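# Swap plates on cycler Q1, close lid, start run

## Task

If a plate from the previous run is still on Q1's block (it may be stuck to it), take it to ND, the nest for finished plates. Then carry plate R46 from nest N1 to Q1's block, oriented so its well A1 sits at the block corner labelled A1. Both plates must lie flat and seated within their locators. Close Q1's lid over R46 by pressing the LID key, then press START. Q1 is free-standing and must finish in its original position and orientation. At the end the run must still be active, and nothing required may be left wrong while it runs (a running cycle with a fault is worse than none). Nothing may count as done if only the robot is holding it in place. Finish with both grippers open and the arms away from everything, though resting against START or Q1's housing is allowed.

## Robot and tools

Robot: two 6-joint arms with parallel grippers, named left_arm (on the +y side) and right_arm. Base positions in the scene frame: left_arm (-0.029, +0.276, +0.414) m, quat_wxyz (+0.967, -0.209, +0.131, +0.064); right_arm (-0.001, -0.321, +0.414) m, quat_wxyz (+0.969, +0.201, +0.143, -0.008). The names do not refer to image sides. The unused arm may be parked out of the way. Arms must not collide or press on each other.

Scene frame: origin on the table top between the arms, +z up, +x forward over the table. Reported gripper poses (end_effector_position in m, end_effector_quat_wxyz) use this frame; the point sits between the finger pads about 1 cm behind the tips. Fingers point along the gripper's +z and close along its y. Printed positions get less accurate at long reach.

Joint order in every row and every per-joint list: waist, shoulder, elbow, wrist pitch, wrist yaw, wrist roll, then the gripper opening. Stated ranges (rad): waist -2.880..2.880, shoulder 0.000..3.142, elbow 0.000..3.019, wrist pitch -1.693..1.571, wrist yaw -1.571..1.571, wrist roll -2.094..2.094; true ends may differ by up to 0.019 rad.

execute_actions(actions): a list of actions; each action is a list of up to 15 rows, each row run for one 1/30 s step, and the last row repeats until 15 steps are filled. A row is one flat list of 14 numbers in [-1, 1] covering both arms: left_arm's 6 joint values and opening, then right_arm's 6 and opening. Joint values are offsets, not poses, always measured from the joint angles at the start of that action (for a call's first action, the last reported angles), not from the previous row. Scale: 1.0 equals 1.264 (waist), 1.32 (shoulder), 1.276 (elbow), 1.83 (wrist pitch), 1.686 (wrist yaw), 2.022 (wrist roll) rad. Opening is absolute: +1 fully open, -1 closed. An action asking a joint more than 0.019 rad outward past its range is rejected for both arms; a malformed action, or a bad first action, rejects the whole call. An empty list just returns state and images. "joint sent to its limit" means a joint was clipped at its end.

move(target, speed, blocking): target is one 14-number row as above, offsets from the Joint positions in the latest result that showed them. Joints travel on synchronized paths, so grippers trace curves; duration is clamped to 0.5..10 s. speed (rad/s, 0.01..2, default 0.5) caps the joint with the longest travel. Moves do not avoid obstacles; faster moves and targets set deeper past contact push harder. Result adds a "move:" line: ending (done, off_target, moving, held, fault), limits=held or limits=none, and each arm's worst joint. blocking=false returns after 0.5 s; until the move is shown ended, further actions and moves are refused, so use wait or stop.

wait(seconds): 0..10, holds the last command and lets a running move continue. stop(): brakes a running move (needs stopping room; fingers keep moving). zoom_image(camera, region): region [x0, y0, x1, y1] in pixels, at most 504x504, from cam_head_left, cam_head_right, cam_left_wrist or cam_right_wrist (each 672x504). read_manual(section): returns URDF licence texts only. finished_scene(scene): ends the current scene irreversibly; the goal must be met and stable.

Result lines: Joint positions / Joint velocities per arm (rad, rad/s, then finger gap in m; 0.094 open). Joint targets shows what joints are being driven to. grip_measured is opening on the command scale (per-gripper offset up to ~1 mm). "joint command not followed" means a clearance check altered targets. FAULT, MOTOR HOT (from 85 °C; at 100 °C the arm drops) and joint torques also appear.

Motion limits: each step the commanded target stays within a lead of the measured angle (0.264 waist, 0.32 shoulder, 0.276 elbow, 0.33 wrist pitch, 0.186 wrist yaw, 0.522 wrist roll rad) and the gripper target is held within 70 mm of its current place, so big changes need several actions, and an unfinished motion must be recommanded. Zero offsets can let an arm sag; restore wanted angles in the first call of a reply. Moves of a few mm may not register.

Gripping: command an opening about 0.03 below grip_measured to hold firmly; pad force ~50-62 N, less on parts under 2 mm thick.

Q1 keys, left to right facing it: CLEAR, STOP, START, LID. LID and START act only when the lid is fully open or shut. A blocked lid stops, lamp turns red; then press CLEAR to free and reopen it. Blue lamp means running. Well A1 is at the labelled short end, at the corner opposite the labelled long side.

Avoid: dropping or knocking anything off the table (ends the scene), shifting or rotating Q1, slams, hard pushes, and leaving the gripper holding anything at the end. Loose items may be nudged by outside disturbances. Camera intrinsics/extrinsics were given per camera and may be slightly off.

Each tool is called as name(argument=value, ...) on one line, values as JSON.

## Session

execute_actions(actions=[])

Scene clock: 0.00 s.
left_arm: end_effector_position=(+0.1959, +0.7024, +0.2441) grip_measured=+1.000 end_effector_quat_wxyz=(+0.159, -0.461, +0.841, -0.236) | right_arm: end_effector_position=(-0.0736, -0.8098, +0.2790) grip_measured=+1.000 end_effector_quat_wxyz=(-0.033, +0.926, +0.290, -0.239)
Joint names: [waist, shoulder, elbow, wrist pitch, wrist yaw, wrist roll]
Joint positions: left_arm=[ 1.167  1.633  0.993 -0.566  0.672  0.32   0.094] | right_arm=[-1.611  1.595  0.919 -0.415  0.18   0.972  0.094]
Joint velocities: left_arm=[-0.005 -0.015 -0.002 -0.002 -0.095 -0.007  0.   ] | right_arm=[-0.015  0.015 -0.017  0.002  0.051 -0.022  0.   ]
Joint torques (N m, as the arm reports them, + toward a larger angle): no reading
Joint targets: left_arm=[1.167 1.628 1.006 -0.566 0.673 0.320] | right_arm=[-1.614 1.587 0.933 -0.413 0.181 0.973]
camera_calibration (this result's frames):
cam_left_wrist: T_world_to_cam=[[0.703938, -0.457264, 0.54349, 0.0538206], [-0.704513, -0.546685, 0.452545, 0.41714], [0.0901852, -0.701459, -0.70698, 0.770625], [0, 0, 0, 1]] pos_world=[0.186496, 0.793217, 0.326791]
cam_right_wrist: T_world_to_cam=[[-0.510266, 0.834447, 0.20815, 0.577334], [0.859561, 0.486958, 0.155005, 0.421096], [0.0279834, 0.258012, -0.965736, 0.603136], [0, 0, 0, 1]] pos_world=[-0.0842412, -0.842427, 0.397026]

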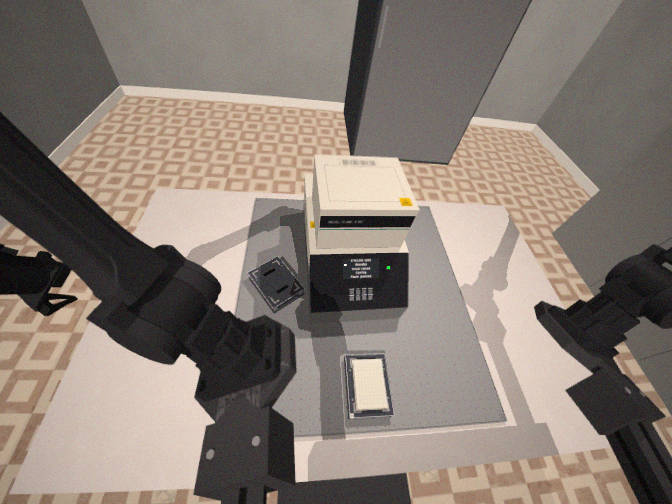

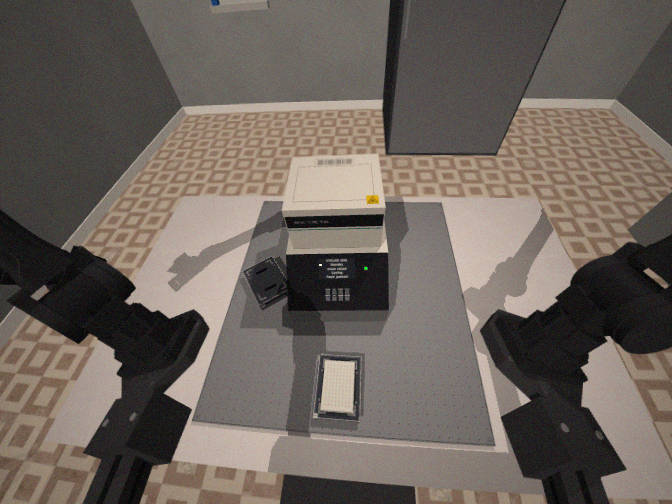

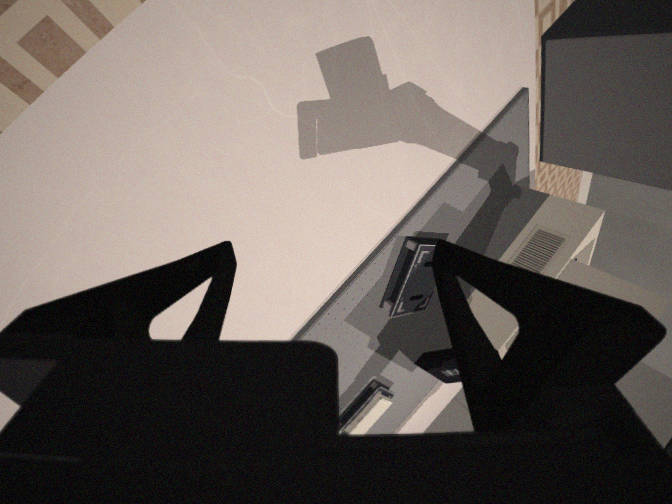

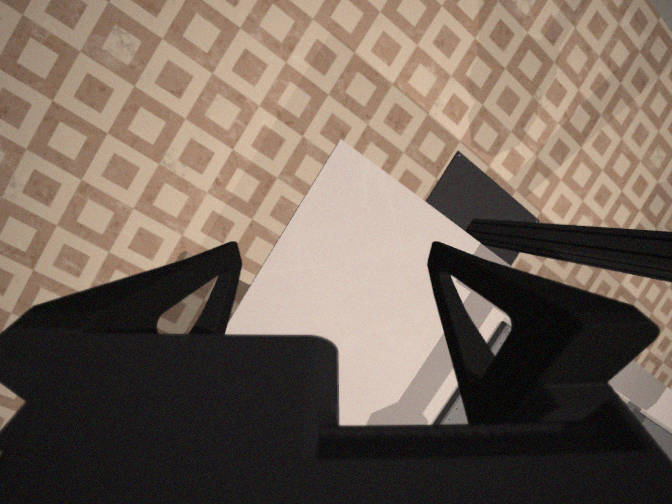

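zoom_image(camera="cam_head_left", region=[300, 240, 420, 330])

zoom_image(camera="cam_head_right", region=[280, 240, 400, 330])

zoom_image(camera="cam_head_left", region=[330, 340, 410, 430])

zoom_image(camera="cam_head_right", region=[300, 340, 380, 430])

Region (300, 240, 420, 330) of cam_head_left's 672x504 image, scaled by 4.200, with more detail than that image has; it fills the top 378 rows of this view, and the rest is white.

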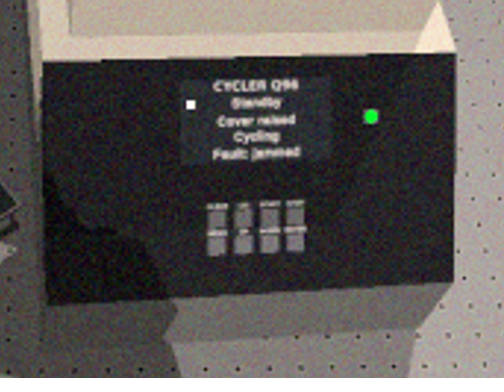

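Region (280, 240, 400, 330) of cam_head_right's 672x504 image, scaled by 4.200, with more detail than that image has; it fills the top 378 rows of this view, and the rest is white.

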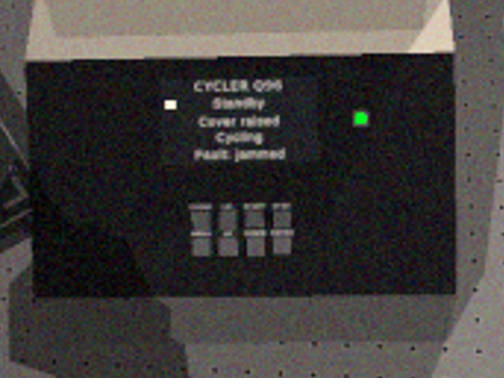

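Region (330, 340, 410, 430) of cam_head_left's 672x504 image, scaled by 5.600, with more detail than that image has.

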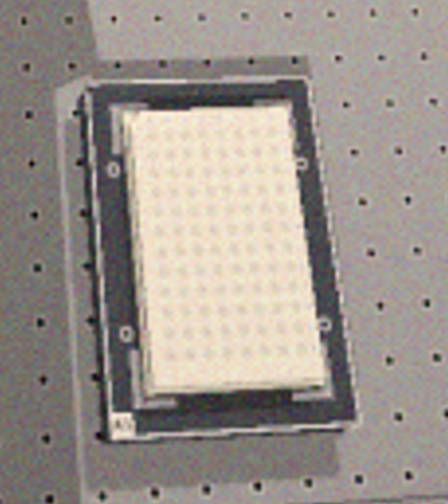

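Region (300, 340, 380, 430) of cam_head_right's 672x504 image, scaled by 5.600, with more detail than that image has.

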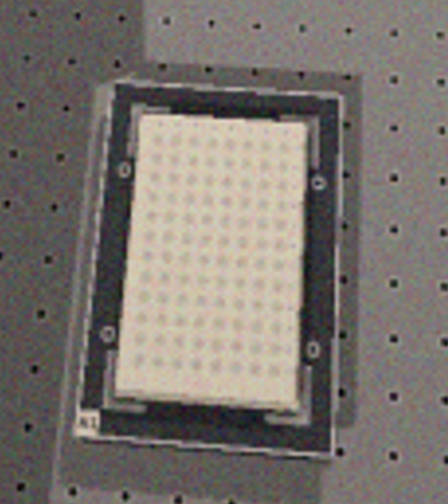

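zoom_image(camera="cam_head_left", region=[235, 245, 315, 325])

zoom_image(camera="cam_head_right", region=[230, 245, 310, 325])

zoom_image(camera="cam_head_left", region=[295, 145, 425, 265])

zoom_image(camera="cam_head_right", region=[270, 145, 400, 265])

Region (235, 245, 315, 325) of cam_head_left's 672x504 image, scaled by 6.300, with more detail than that image has.

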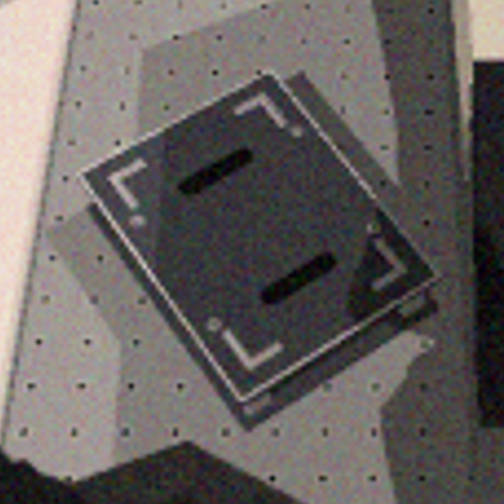

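Region (230, 245, 310, 325) of cam_head_right's 672x504 image, scaled by 6.300, with more detail than that image has.

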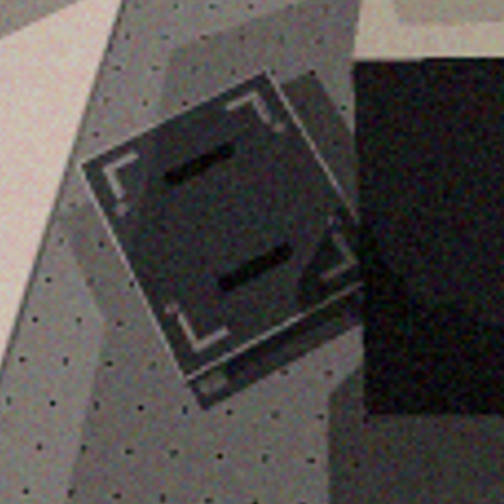

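Region (295, 145, 425, 265) of cam_head_left's 672x504 image, scaled by 3.877, with more detail than that image has; it fills the top 465 rows of this view, and the rest is white.

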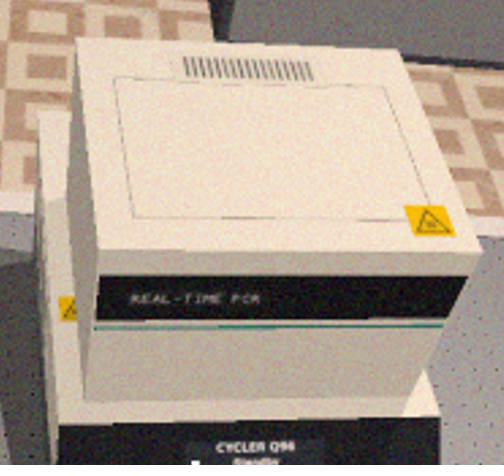

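Region (270, 145, 400, 265) of cam_head_right's 672x504 image, scaled by 3.877, with more detail than that image has; it fills the top 465 rows of this view, and the rest is white.

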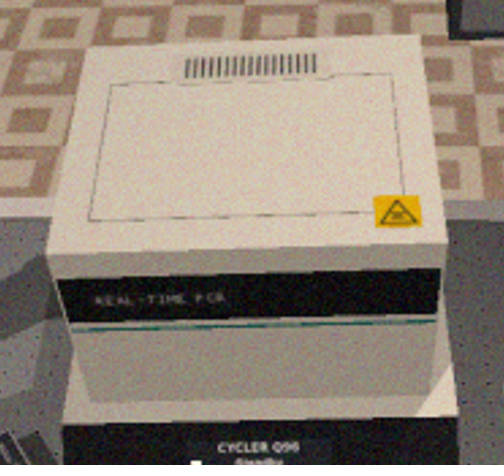

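move(target=[-0.998,-0.02,-0.543,0.211,-0.695,-0.628,-1, 0.894,0.193,-0.289,0.145,0.071,0,1], speed=1.8)

Scene clock: 13.07 s.
left_arm: end_effector_position=(+0.1477, +0.3087, +0.2490) grip_measured=-0.994 end_effector_quat_wxyz=(-0.078, -0.449, +0.887, +0.075) | right_arm: end_effector_position=(+0.1985, -0.4318, +0.1538) grip_measured=+1.000 end_effector_quat_wxyz=(-0.156, +0.641, +0.748, -0.074)
Joint names: [waist, shoulder, elbow, wrist pitch, wrist yaw, wrist roll]
Joint positions: left_arm=[-0.089  1.627  0.296 -0.195 -0.497 -0.937  0.   ] | right_arm=[-0.469  1.854  0.549 -0.166  0.297  0.972  0.094]
Joint velocities: left_arm=[-0.005 -0.005 -0.012 -0.002 -0.022  0.007  0.   ] | right_arm=[ 0.005 -0.015  0.012  0.012  0.037 -0.095  0.   ]
Joint torques (N m, as the arm reports them, + toward a larger angle): left_arm=[-3.34 -8.53  0.2   0.57 -0.29 -0.3 ] | right_arm=[ 1.63 -9.54 -1.46  0.13  0.3  -0.01]
Joint targets: left_arm=[-0.094 1.607 0.300 -0.180 -0.500 -0.950] | right_arm=[-0.481 1.850 0.550 -0.150 0.300 0.972]
move: off_target (left_arm); limits=none; left_arm: farthest joint: the shoulder, 0.021 radians from its target (0.027 radians at the start); right_arm: farthest joint: the wrist pitch, 0.016 radians from its target (0.265 radians at the start)
camera_calibration (this result's frames):
cam_left_wrist: T_world_to_cam=[[0.790273, -0.577791, -0.204027, 0.115592], [-0.347773, -0.697074, 0.627011, 0.116103], [-0.504503, -0.424554, -0.751818, 0.515769], [0, 0, 0, 1]] pos_world=[0.209235, 0.366692, 0.338551]
cam_right_wrist: T_world_to_cam=[[-0.932388, -0.160521, 0.32386, 0.0632106], [0.0946029, 0.756377, 0.647259, 0.215061], [-0.348859, 0.634135, -0.690051, 0.571926], [0, 0, 0, 1]] pos_world=[0.238113, -0.515199, 0.234986]

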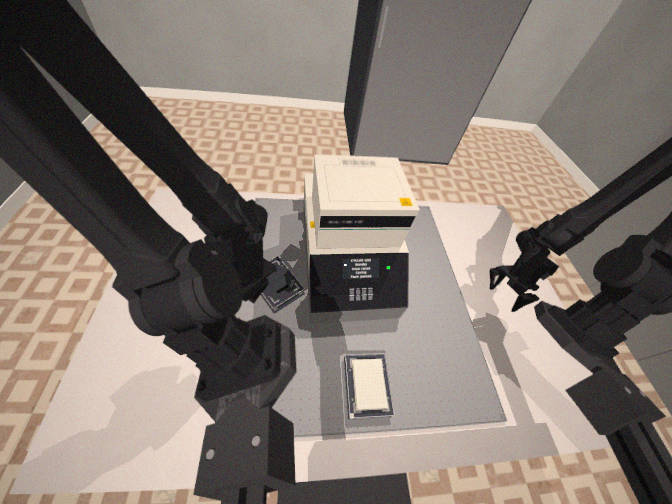

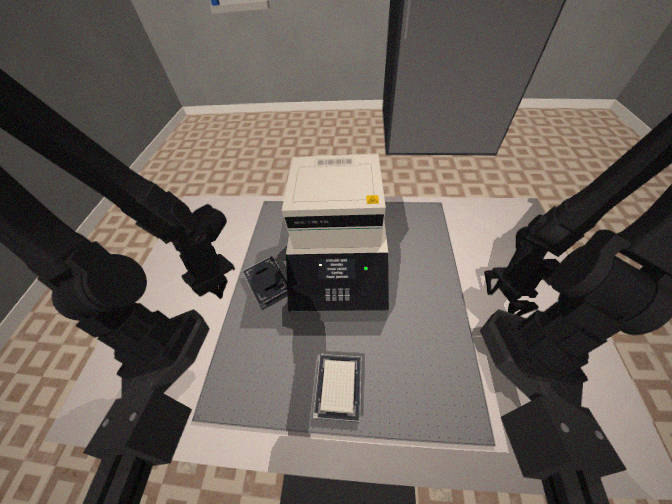

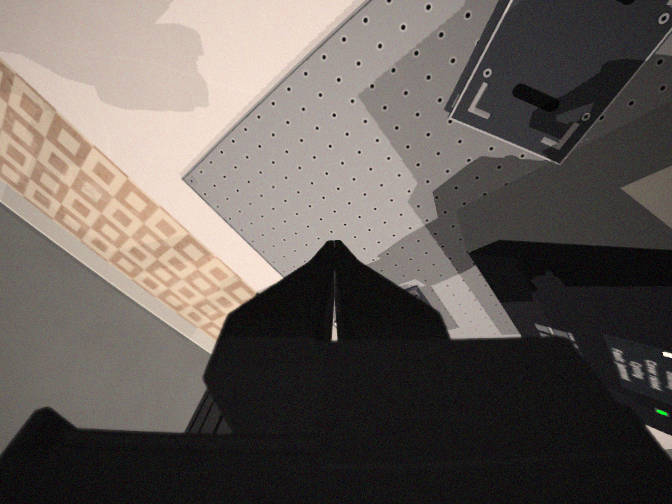

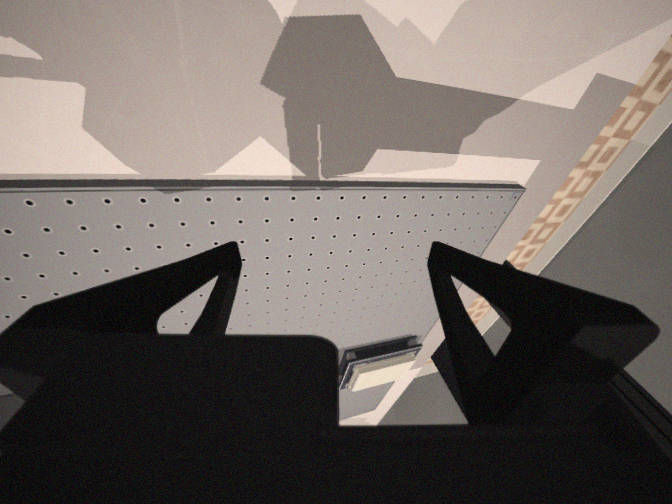

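move(target=[-0.6606,0.7477,0.3049,0.4962,-0.1987,0.1899,-1, 0.885,0.186,-0.078,0.118,0.02,0,1], speed=1.5)

Scene clock: 15.17 s.
left_arm: end_effector_position=(+0.2124, +0.0247, +0.1595) grip_measured=-0.994 end_effector_quat_wxyz=(+0.257, -0.016, +0.966, +0.007) | right_arm: end_effector_position=(+0.1640, -0.1473, +0.2200) grip_measured=+1.000 end_effector_quat_wxyz=(-0.070, +0.162, +0.983, +0.049)
Joint names: [waist, shoulder, elbow, wrist pitch, wrist yaw, wrist roll]
Joint positions: left_arm=[-0.931  2.614  0.679  0.691 -0.829 -0.566  0.   ] | right_arm=[0.648 2.096 0.453 0.033 0.329 0.972 0.094]
Joint velocities: left_arm=[-0.015 -0.005  0.017 -0.012  0.051  0.007 -0.   ] | right_arm=[-0.015  0.005  0.007 -0.017 -0.037  0.037  0.   ]
Joint torques (N m, as the arm reports them, + toward a larger angle): left_arm=[ -5.16 -12.05   0.01   1.86  -0.4   -0.08] | right_arm=[ 6.22 -7.48 -0.15  0.64  0.14 -0.05]
Joint targets: left_arm=[-0.924 2.614 0.685 0.713 -0.832 -0.553] | right_arm=[0.650 2.100 0.450 0.050 0.331 0.972]
move: off_target (left_arm); limits=none; left_arm: farthest joint: the wrist pitch, 0.022 radians from its target (0.908 radians at the start); right_arm: farthest joint: the wrist pitch, 0.017 radians from its target (0.216 radians at the start)
camera_calibration (this result's frames):
cam_left_wrist: T_world_to_cam=[[0.0424333, -0.999097, -0.00204188, 0.0191234], [-0.993754, -0.0424173, 0.103219, 0.201216], [-0.103212, -0.00235079, -0.994657, 0.303594], [0, 0, 0, 1]] pos_world=[0.230483, 0.0283549, 0.281242]
cam_right_wrist: T_world_to_cam=[[-0.331707, -0.941446, -0.0604112, -0.0738142], [-0.695783, 0.200901, 0.689583, -0.00130302], [-0.637069, 0.270773, -0.721683, 0.425873], [0, 0, 0, 1]] pos_world=[0.245919, -0.184545, 0.303784]

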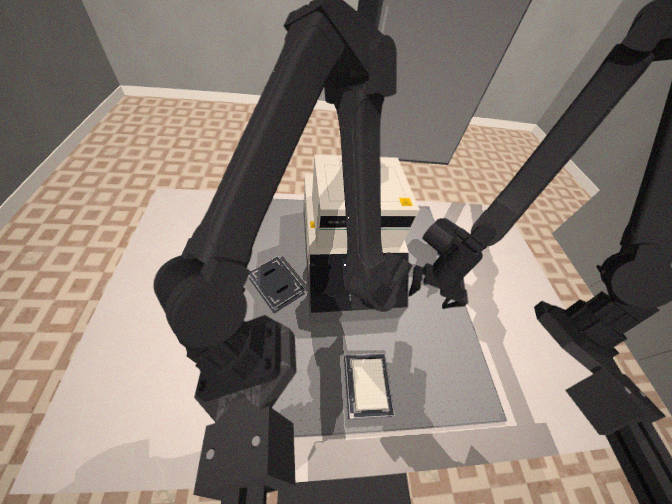

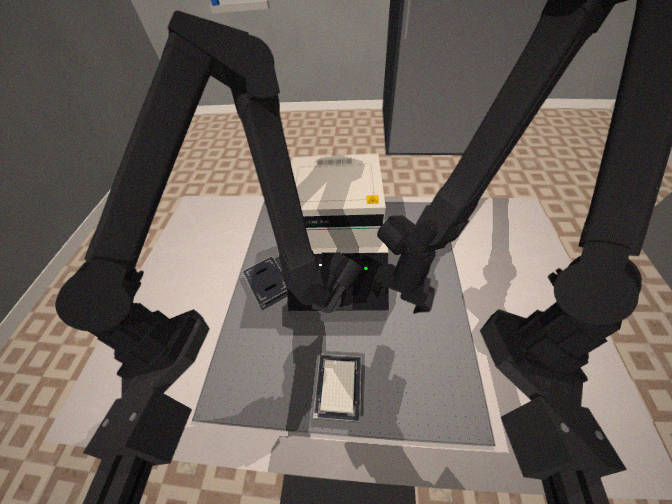

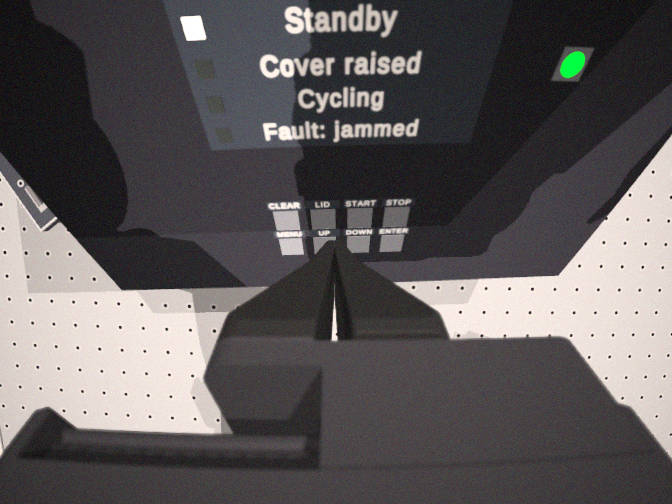

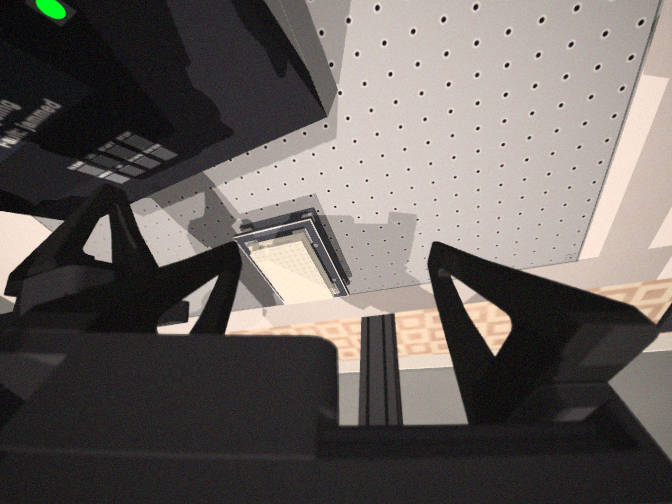

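zoom_image(camera="cam_left_wrist", region=[260, 180, 428, 280])

Region (260, 180, 428, 280) of cam_left_wrist's 672x504 image, scaled by 3.000, with more detail than that image has; it fills the top 300 rows of this view, and the rest is white.

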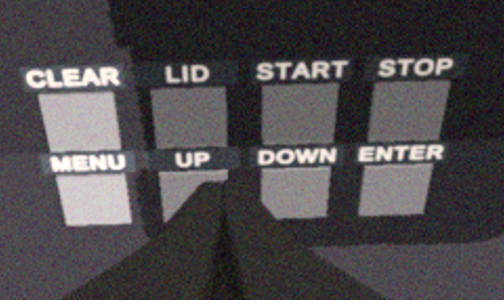

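move(target=[0.0823,0.0318,0.047,0.012,-0.0018,0,-1, 0.0016,0.003,-0.002,0.009,0.001,0,1], speed=0.2)

Scene clock: 18.33 s.
left_arm: end_effector_position=(+0.2314, +0.0296, +0.1473) grip_measured=-0.994 end_effector_quat_wxyz=(+0.253, -0.052, +0.966, +0.014) | right_arm: end_effector_position=(+0.1640, -0.1473, +0.2200) grip_measured=+1.000 end_effector_quat_wxyz=(-0.070, +0.162, +0.983, +0.049)
Joint names: [waist, shoulder, elbow, wrist pitch, wrist yaw, wrist roll]
Joint positions: left_arm=[-0.865  2.621  0.716  0.694 -0.829 -0.565  0.   ] | right_arm=[0.648 2.096 0.453 0.033 0.329 0.972 0.094]
Joint velocities: left_arm=[-0.015 -0.005  0.002  0.007 -0.022  0.022  0.   ] | right_arm=[-0.005 -0.005  0.007  0.002 -0.007 -0.007  0.   ]
Joint torques (N m, as the arm reports them, + toward a larger angle): left_arm=[-3.36 -9.47  1.36  1.72 -0.42 -0.17] | right_arm=[ 6.19 -7.48 -0.11  0.61  0.1  -0.05]
Joint targets: left_arm=[-0.827 2.656 0.739 0.713 -0.832 -0.566] | right_arm=[0.650 2.100 0.450 0.049 0.330 0.972]
move: off_target (left_arm); limits=none; left_arm: farthest joint: the waist, 0.038 radians from its target (0.104 radians at the start); right_arm: farthest joint: the wrist pitch, 0.017 radians from its target (0.017 radians at the start)
camera_calibration (this result's frames):
cam_left_wrist: T_world_to_cam=[[0.114631, -0.993402, 0.00344722, 0.00558326], [-0.987306, -0.113542, 0.111062, 0.221118], [-0.109938, -0.0161347, -0.993807, 0.295269], [0, 0, 0, 1]] pos_world=[0.250132, 0.0354167, 0.268864]
cam_right_wrist: T_world_to_cam=[[-0.331707, -0.941446, -0.0604112, -0.0738142], [-0.695783, 0.200901, 0.689583, -0.00130302], [-0.637069, 0.270773, -0.721683, 0.425873], [0, 0, 0, 1]] pos_world=[0.245919, -0.184545, 0.303784]

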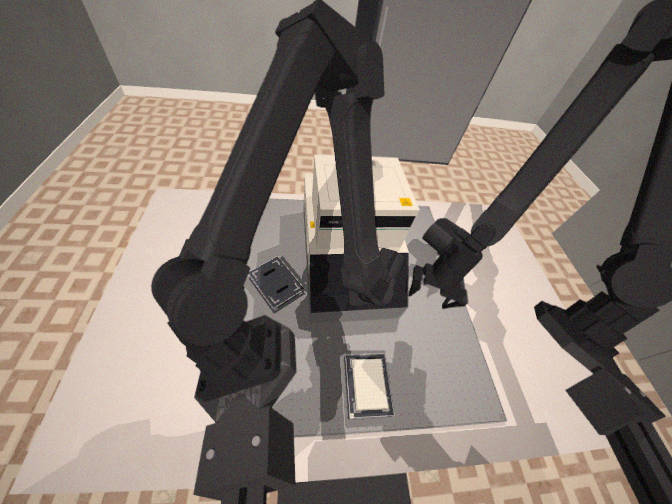

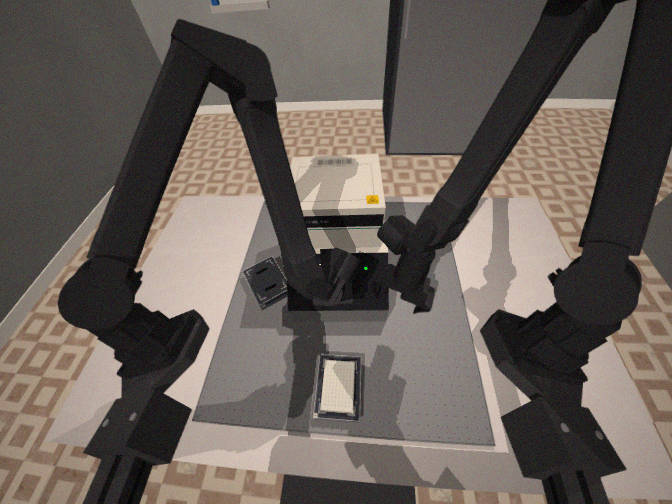

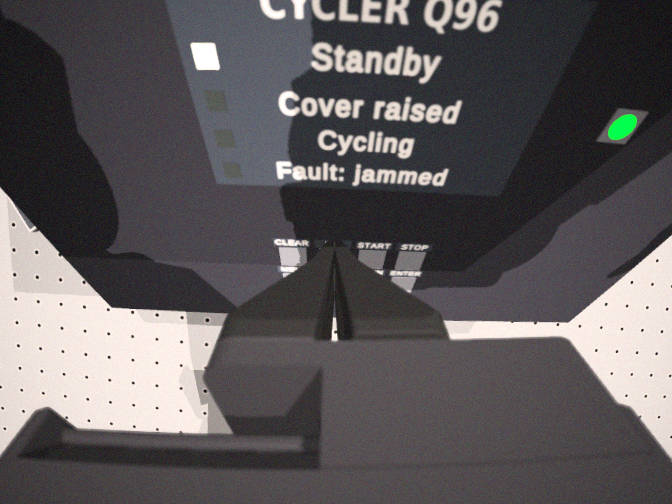

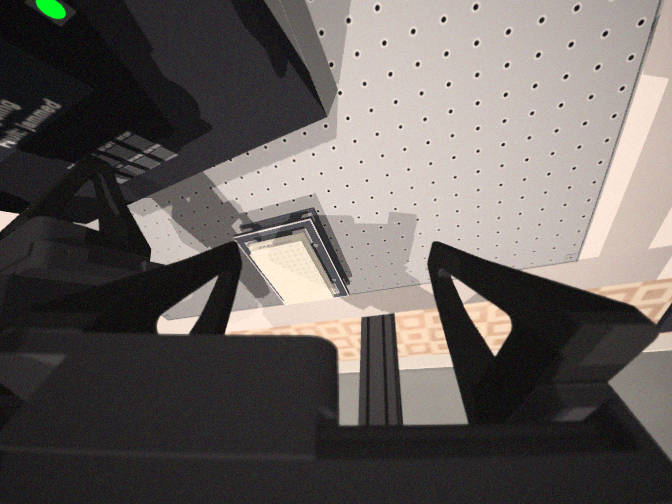

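zoom_image(camera="cam_left_wrist", region=[260, 210, 440, 300])

wait(seconds=0.3)

Region (260, 210, 440, 300) of cam_left_wrist's 672x504 image, scaled by 2.800, with more detail than that image has.

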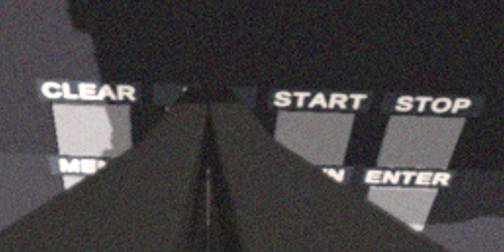

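Scene clock: 18.77 s.
left_arm: end_effector_position=(+0.2314, +0.0296, +0.1473) grip_measured=-0.994 end_effector_quat_wxyz=(+0.253, -0.052, +0.966, +0.014) | right_arm: end_effector_position=(+0.1640, -0.1473, +0.2200) grip_measured=+1.000 end_effector_quat_wxyz=(-0.070, +0.162, +0.983, +0.049)
Joint names: [waist, shoulder, elbow, wrist pitch, wrist yaw, wrist roll]
Joint positions: left_arm=[-0.865  2.621  0.716  0.694 -0.829 -0.565  0.   ] | right_arm=[0.648 2.096 0.453 0.033 0.329 0.972 0.094]
Joint velocities: left_arm=[ 0.005 -0.005 -0.012  0.007 -0.037  0.007 -0.001] | right_arm=[-0.015 -0.005 -0.007 -0.002  0.051  0.007  0.   ]
Joint torques (N m, as the arm reports them, + toward a larger angle): left_arm=[-3.16 -9.14  1.24  1.72 -0.42 -0.17] | right_arm=[ 6.19 -7.47 -0.11  0.6   0.1  -0.05]
Joint targets: left_arm=[-0.827 2.656 0.739 0.713 -0.832 -0.566] | right_arm=[0.650 2.100 0.450 0.049 0.330 0.972]
wait: 0.30 s; at rest by 0.03 s
camera_calibration (this result's frames):
cam_left_wrist: T_world_to_cam=[[0.114631, -0.993402, 0.00344722, 0.00558326], [-0.987306, -0.113542, 0.111062, 0.221118], [-0.109938, -0.0161347, -0.993807, 0.295269], [0, 0, 0, 1]] pos_world=[0.250132, 0.0354167, 0.268864]
cam_right_wrist: T_world_to_cam=[[-0.331707, -0.941446, -0.0604112, -0.0738142], [-0.695783, 0.200901, 0.689583, -0.00130302], [-0.637069, 0.270773, -0.721683, 0.425873], [0, 0, 0, 1]] pos_world=[0.245919, -0.184545, 0.303784]

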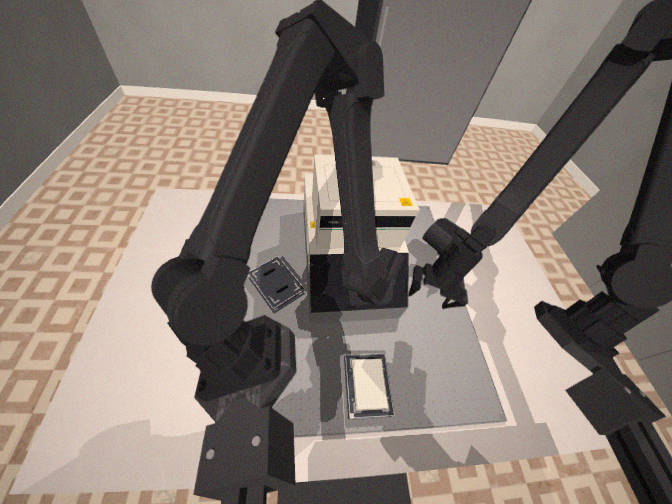

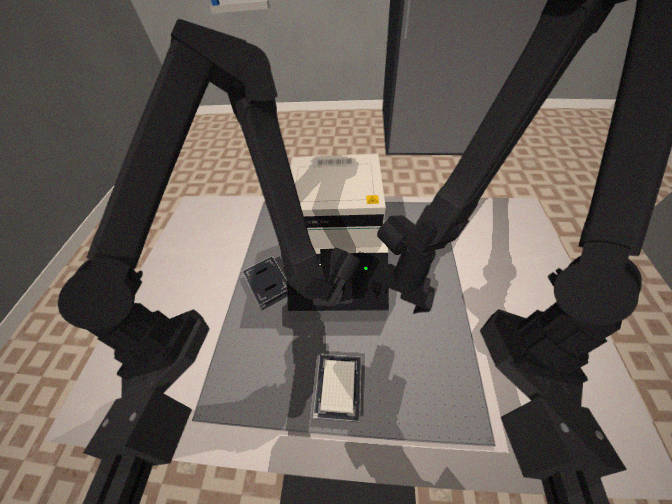

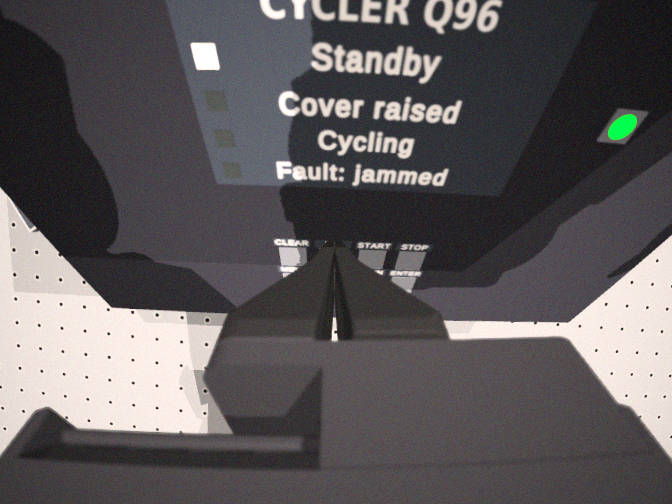

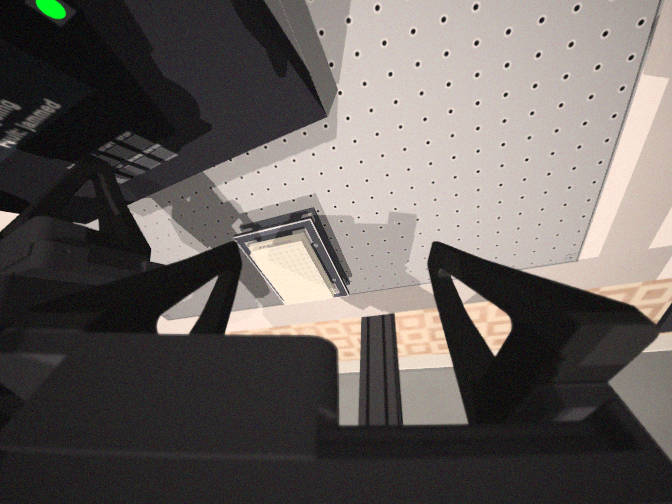

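execute_actions(actions=[[[0.022,0.022,0.013,0.008,-0.001,0,-1,0.0016,0.003,-0.002,0.009,0.001,0,1],[0.014,0.017,0.008,0.004,0,0,-1,0.0016,0.003,-0.002,0.009,0.001,0,1],[0.005,0.012,0.002,0,0,0,-1,0.0016,0.003,-0.002,0.009,0.001,0,1],[-0.004,0.008,-0.003,-0.004,0.001,0,-1,0.0016,0.003,-0.002,0.009,0.001,0,1],[-0.012,0.004,-0.008,-0.008,0.002,0,-1,0.0016,0.003,-0.002,0.009,0.001,0,1],[-0.017,0.004,-0.012,-0.011,0.003,0,-1,0.0016,0.003,-0.002,0.009,0.001,0,1],[-0.021,0.004,-0.014,-0.015,0.005,0,-1,0.0016,0.003,-0.002,0.009,0.001,0,1],[-0.021,0.004,-0.014,-0.019,0.008,0,-1,0.0016,0.003,-0.002,0.009,0.001,0,1],[-0.021,0.004,-0.014,-0.023,0.010,0,-1,0.0016,0.003,-0.002,0.009,0.001,0,1],[-0.021,0.004,-0.014,-0.027,0.013,0,-1,0.0016,0.003,-0.002,0.009,0.001,0,1],[-0.021,0.004,-0.014,-0.030,0.015,0,-1,0.0016,0.003,-0.002,0.009,0.001,0,1],[-0.021,0.004,-0.014,-0.0317,0.016,0,-1,0.0016,0.003,-0.002,0.009,0.001,0,1]]])

Scene clock: 20.37 s.
left_arm: end_effector_position=(+0.2183, +0.0285, +0.1455) grip_measured=-0.994 end_effector_quat_wxyz=(+0.236, -0.028, +0.971, +0.013) | right_arm: end_effector_position=(+0.1640, -0.1473, +0.2200) grip_measured=+1.000 end_effector_quat_wxyz=(-0.070, +0.162, +0.983, +0.049)
Joint names: [waist, shoulder, elbow, wrist pitch, wrist yaw, wrist roll]
Joint positions: left_arm=[-0.881  2.621  0.707  0.652 -0.804 -0.565  0.   ] | right_arm=[0.648 2.096 0.453 0.033 0.329 0.972 0.094]
Joint velocities: left_arm=[-0.015  0.005 -0.012 -0.061 -0.081  0.022  0.001] | right_arm=[-0.015  0.015 -0.007  0.002 -0.007 -0.081  0.   ]
Joint torques (N m, as the arm reports them, + toward a larger angle): left_arm=[ -6.45 -11.63  -1.18   0.47  -0.14  -0.17] | right_arm=[ 6.17 -7.48 -0.11  0.61  0.1  -0.05]
Joint targets: left_arm=[-0.891 2.626 0.697 0.636 -0.802 -0.565] | right_arm=[0.650 2.100 0.450 0.049 0.330 0.972]
camera_calibration (this result's frames):
cam_left_wrist: T_world_to_cam=[[0.0674361, -0.997688, -0.00844779, 0.0181539], [-0.986819, -0.067945, 0.146872, 0.201627], [-0.147106, -0.00156803, -0.989119, 0.299108], [0, 0, 0, 1]] pos_world=[0.241746, 0.0322804, 0.266394]
cam_right_wrist: T_world_to_cam=[[-0.331707, -0.941446, -0.0604112, -0.0738142], [-0.695783, 0.200901, 0.689583, -0.00130302], [-0.637069, 0.270773, -0.721683, 0.425873], [0, 0, 0, 1]] pos_world=[0.245919, -0.184545, 0.303784]

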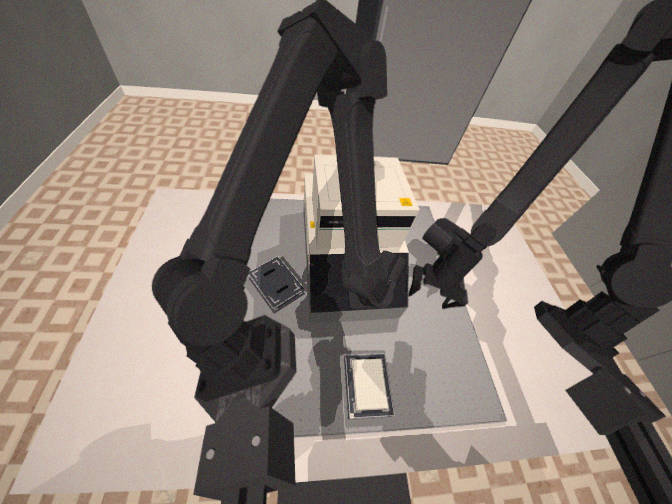

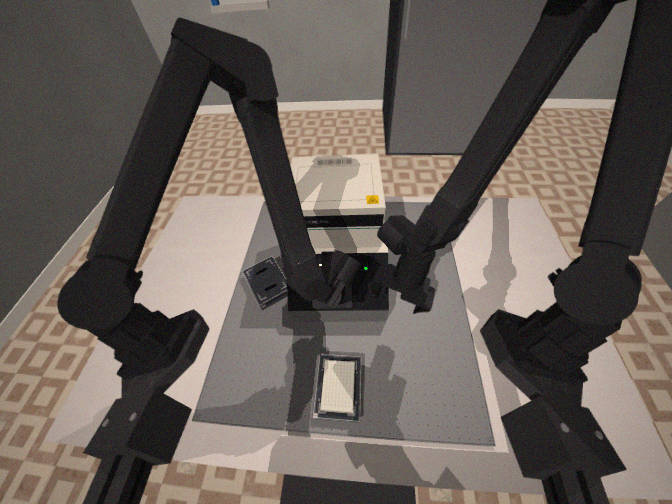

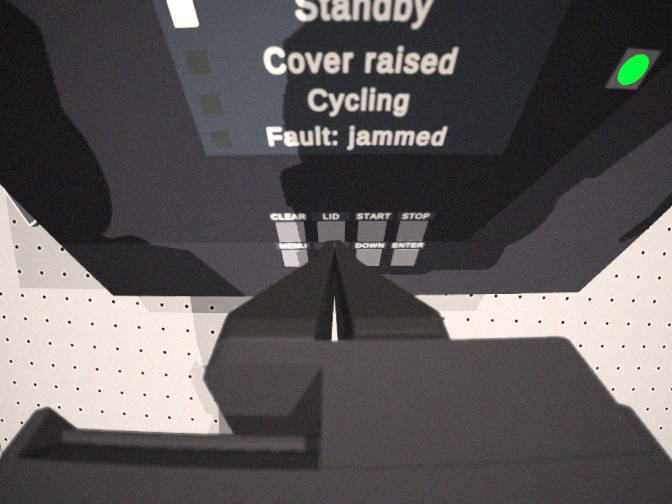

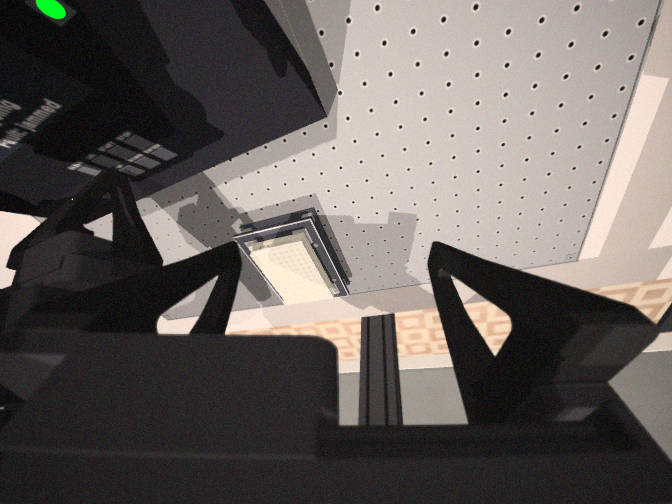

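execute_actions(actions=[[[0.002,0.004,0.001,-0.004,-0.002,0,-1,0.0016,0.003,-0.002,0.009,0.001,0,1],[0.008,0.004,0.005,-0.002,-0.004,0,-1,0.0016,0.003,-0.002,0.009,0.001,0,1],[0.0115,0.004,0.007,0,-0.006,0,-1,0.0016,0.003,-0.002,0.009,0.001,0,1],[0.015,0.004,0.009,0,-0.006,0,-1,0.0016,0.003,-0.002,0.009,0.001,0,1],[0.018,0.004,0.011,0,-0.006,0,-1,0.0016,0.003,-0.002,0.009,0.001,0,1],[0.0215,0.004,0.013,0,-0.006,0,-1,0.0016,0.003,-0.002,0.009,0.001,0,1],[0.025,0.005,0.015,0,-0.006,0,-1,0.0016,0.003,-0.002,0.009,0.001,0,1],[0.028,0.006,0.017,0,-0.006,0,-1,0.0016,0.003,-0.002,0.009,0.001,0,1],[0.0315,0.007,0.019,0,-0.006,0,-1,0.0016,0.003,-0.002,0.009,0.001,0,1],[0.035,0.008,0.021,0,-0.006,0,-1,0.0016,0.003,-0.002,0.009,0.001,0,1],[0.038,0.009,0.023,0,-0.006,0,-1,0.0016,0.003,-0.002,0.009,0.001,0,1],[0.041,0.010,0.025,0,-0.006,0,-1,0.0016,0.003,-0.002,0.009,0.001,0,1],[0.044,0.010,0.0266,0,-0.006,0,-1,0.0016,0.003,-0.002,0.009,0.001,0,1]]])

Scene clock: 21.53 s.
left_arm: end_effector_position=(+0.2255, +0.0318, +0.1420) grip_measured=-0.994 end_effector_quat_wxyz=(+0.236, -0.040, +0.971, +0.018) | right_arm: end_effector_position=(+0.1640, -0.1473, +0.2200) grip_measured=+1.000 end_effector_quat_wxyz=(-0.070, +0.162, +0.983, +0.049)
Joint names: [waist, shoulder, elbow, wrist pitch, wrist yaw, wrist roll]
Joint positions: left_arm=[-0.857  2.621  0.718  0.651 -0.81  -0.565  0.   ] | right_arm=[0.648 2.096 0.453 0.033 0.329 0.972 0.094]
Joint velocities: left_arm=[-0.015 -0.015  0.012 -0.022  0.051  0.037  0.001] | right_arm=[-0.005  0.005  0.002  0.007 -0.007 -0.037  0.   ]
Joint torques (N m, as the arm reports them, + toward a larger angle): left_arm=[ -3.45 -11.11   1.15   1.02  -0.45  -0.17] | right_arm=[ 6.2  -7.46 -0.11  0.61  0.1  -0.05]
Joint targets: left_arm=[-0.825 2.634 0.741 0.652 -0.814 -0.565] | right_arm=[0.650 2.100 0.450 0.049 0.330 0.972]
camera_calibration (this result's frames):
cam_left_wrist: T_world_to_cam=[[0.0948803, -0.995414, -0.0122033, 0.0151492], [-0.984527, -0.0956427, 0.146828, 0.209794], [-0.147322, -0.0019166, -0.989087, 0.29673], [0, 0, 0, 1]] pos_world=[0.248825, 0.0357137, 0.262873]
cam_right_wrist: T_world_to_cam=[[-0.331707, -0.941446, -0.0604112, -0.0738142], [-0.695783, 0.200901, 0.689583, -0.00130302], [-0.637069, 0.270773, -0.721683, 0.425873], [0, 0, 0, 1]] pos_world=[0.245919, -0.184545, 0.303784]

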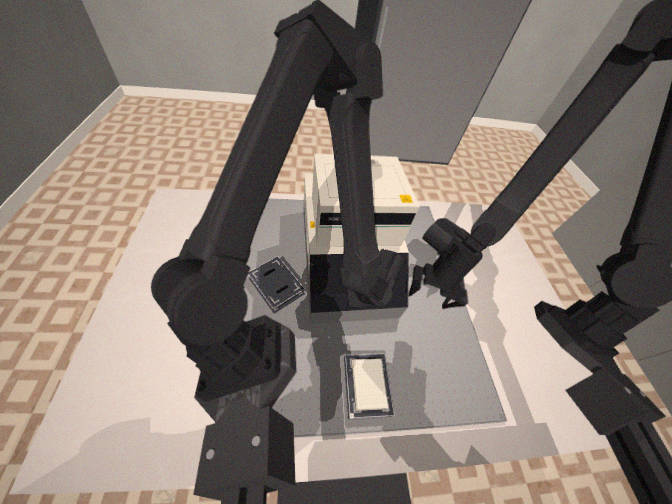

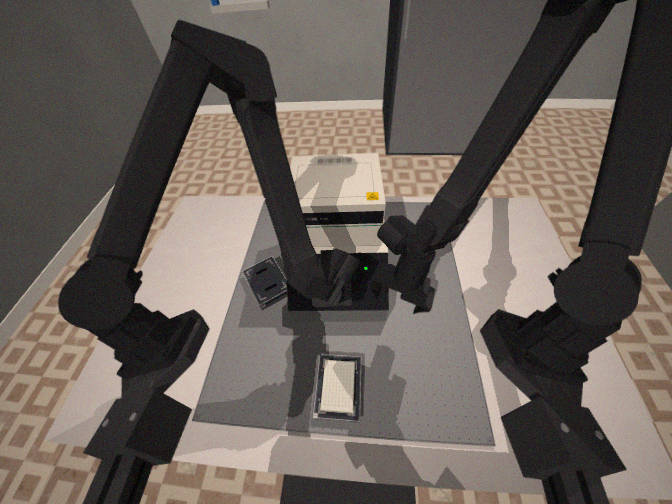

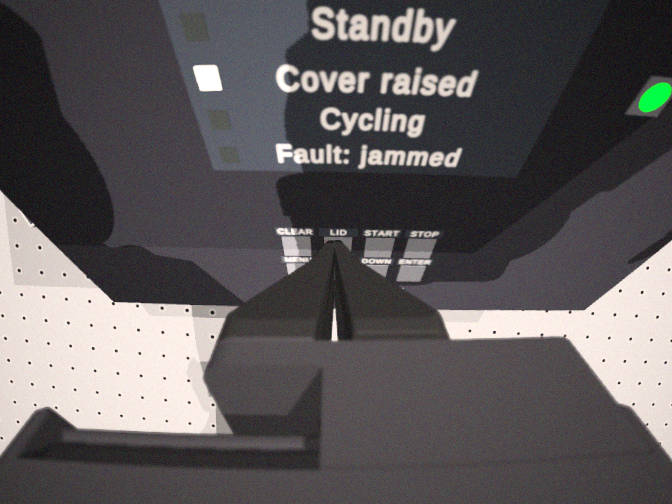

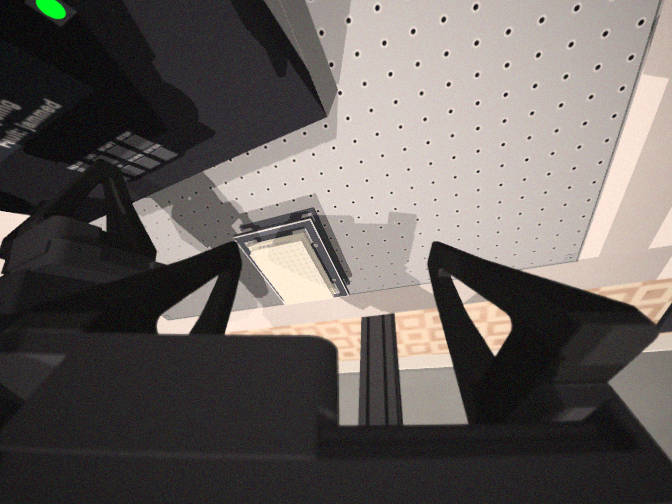

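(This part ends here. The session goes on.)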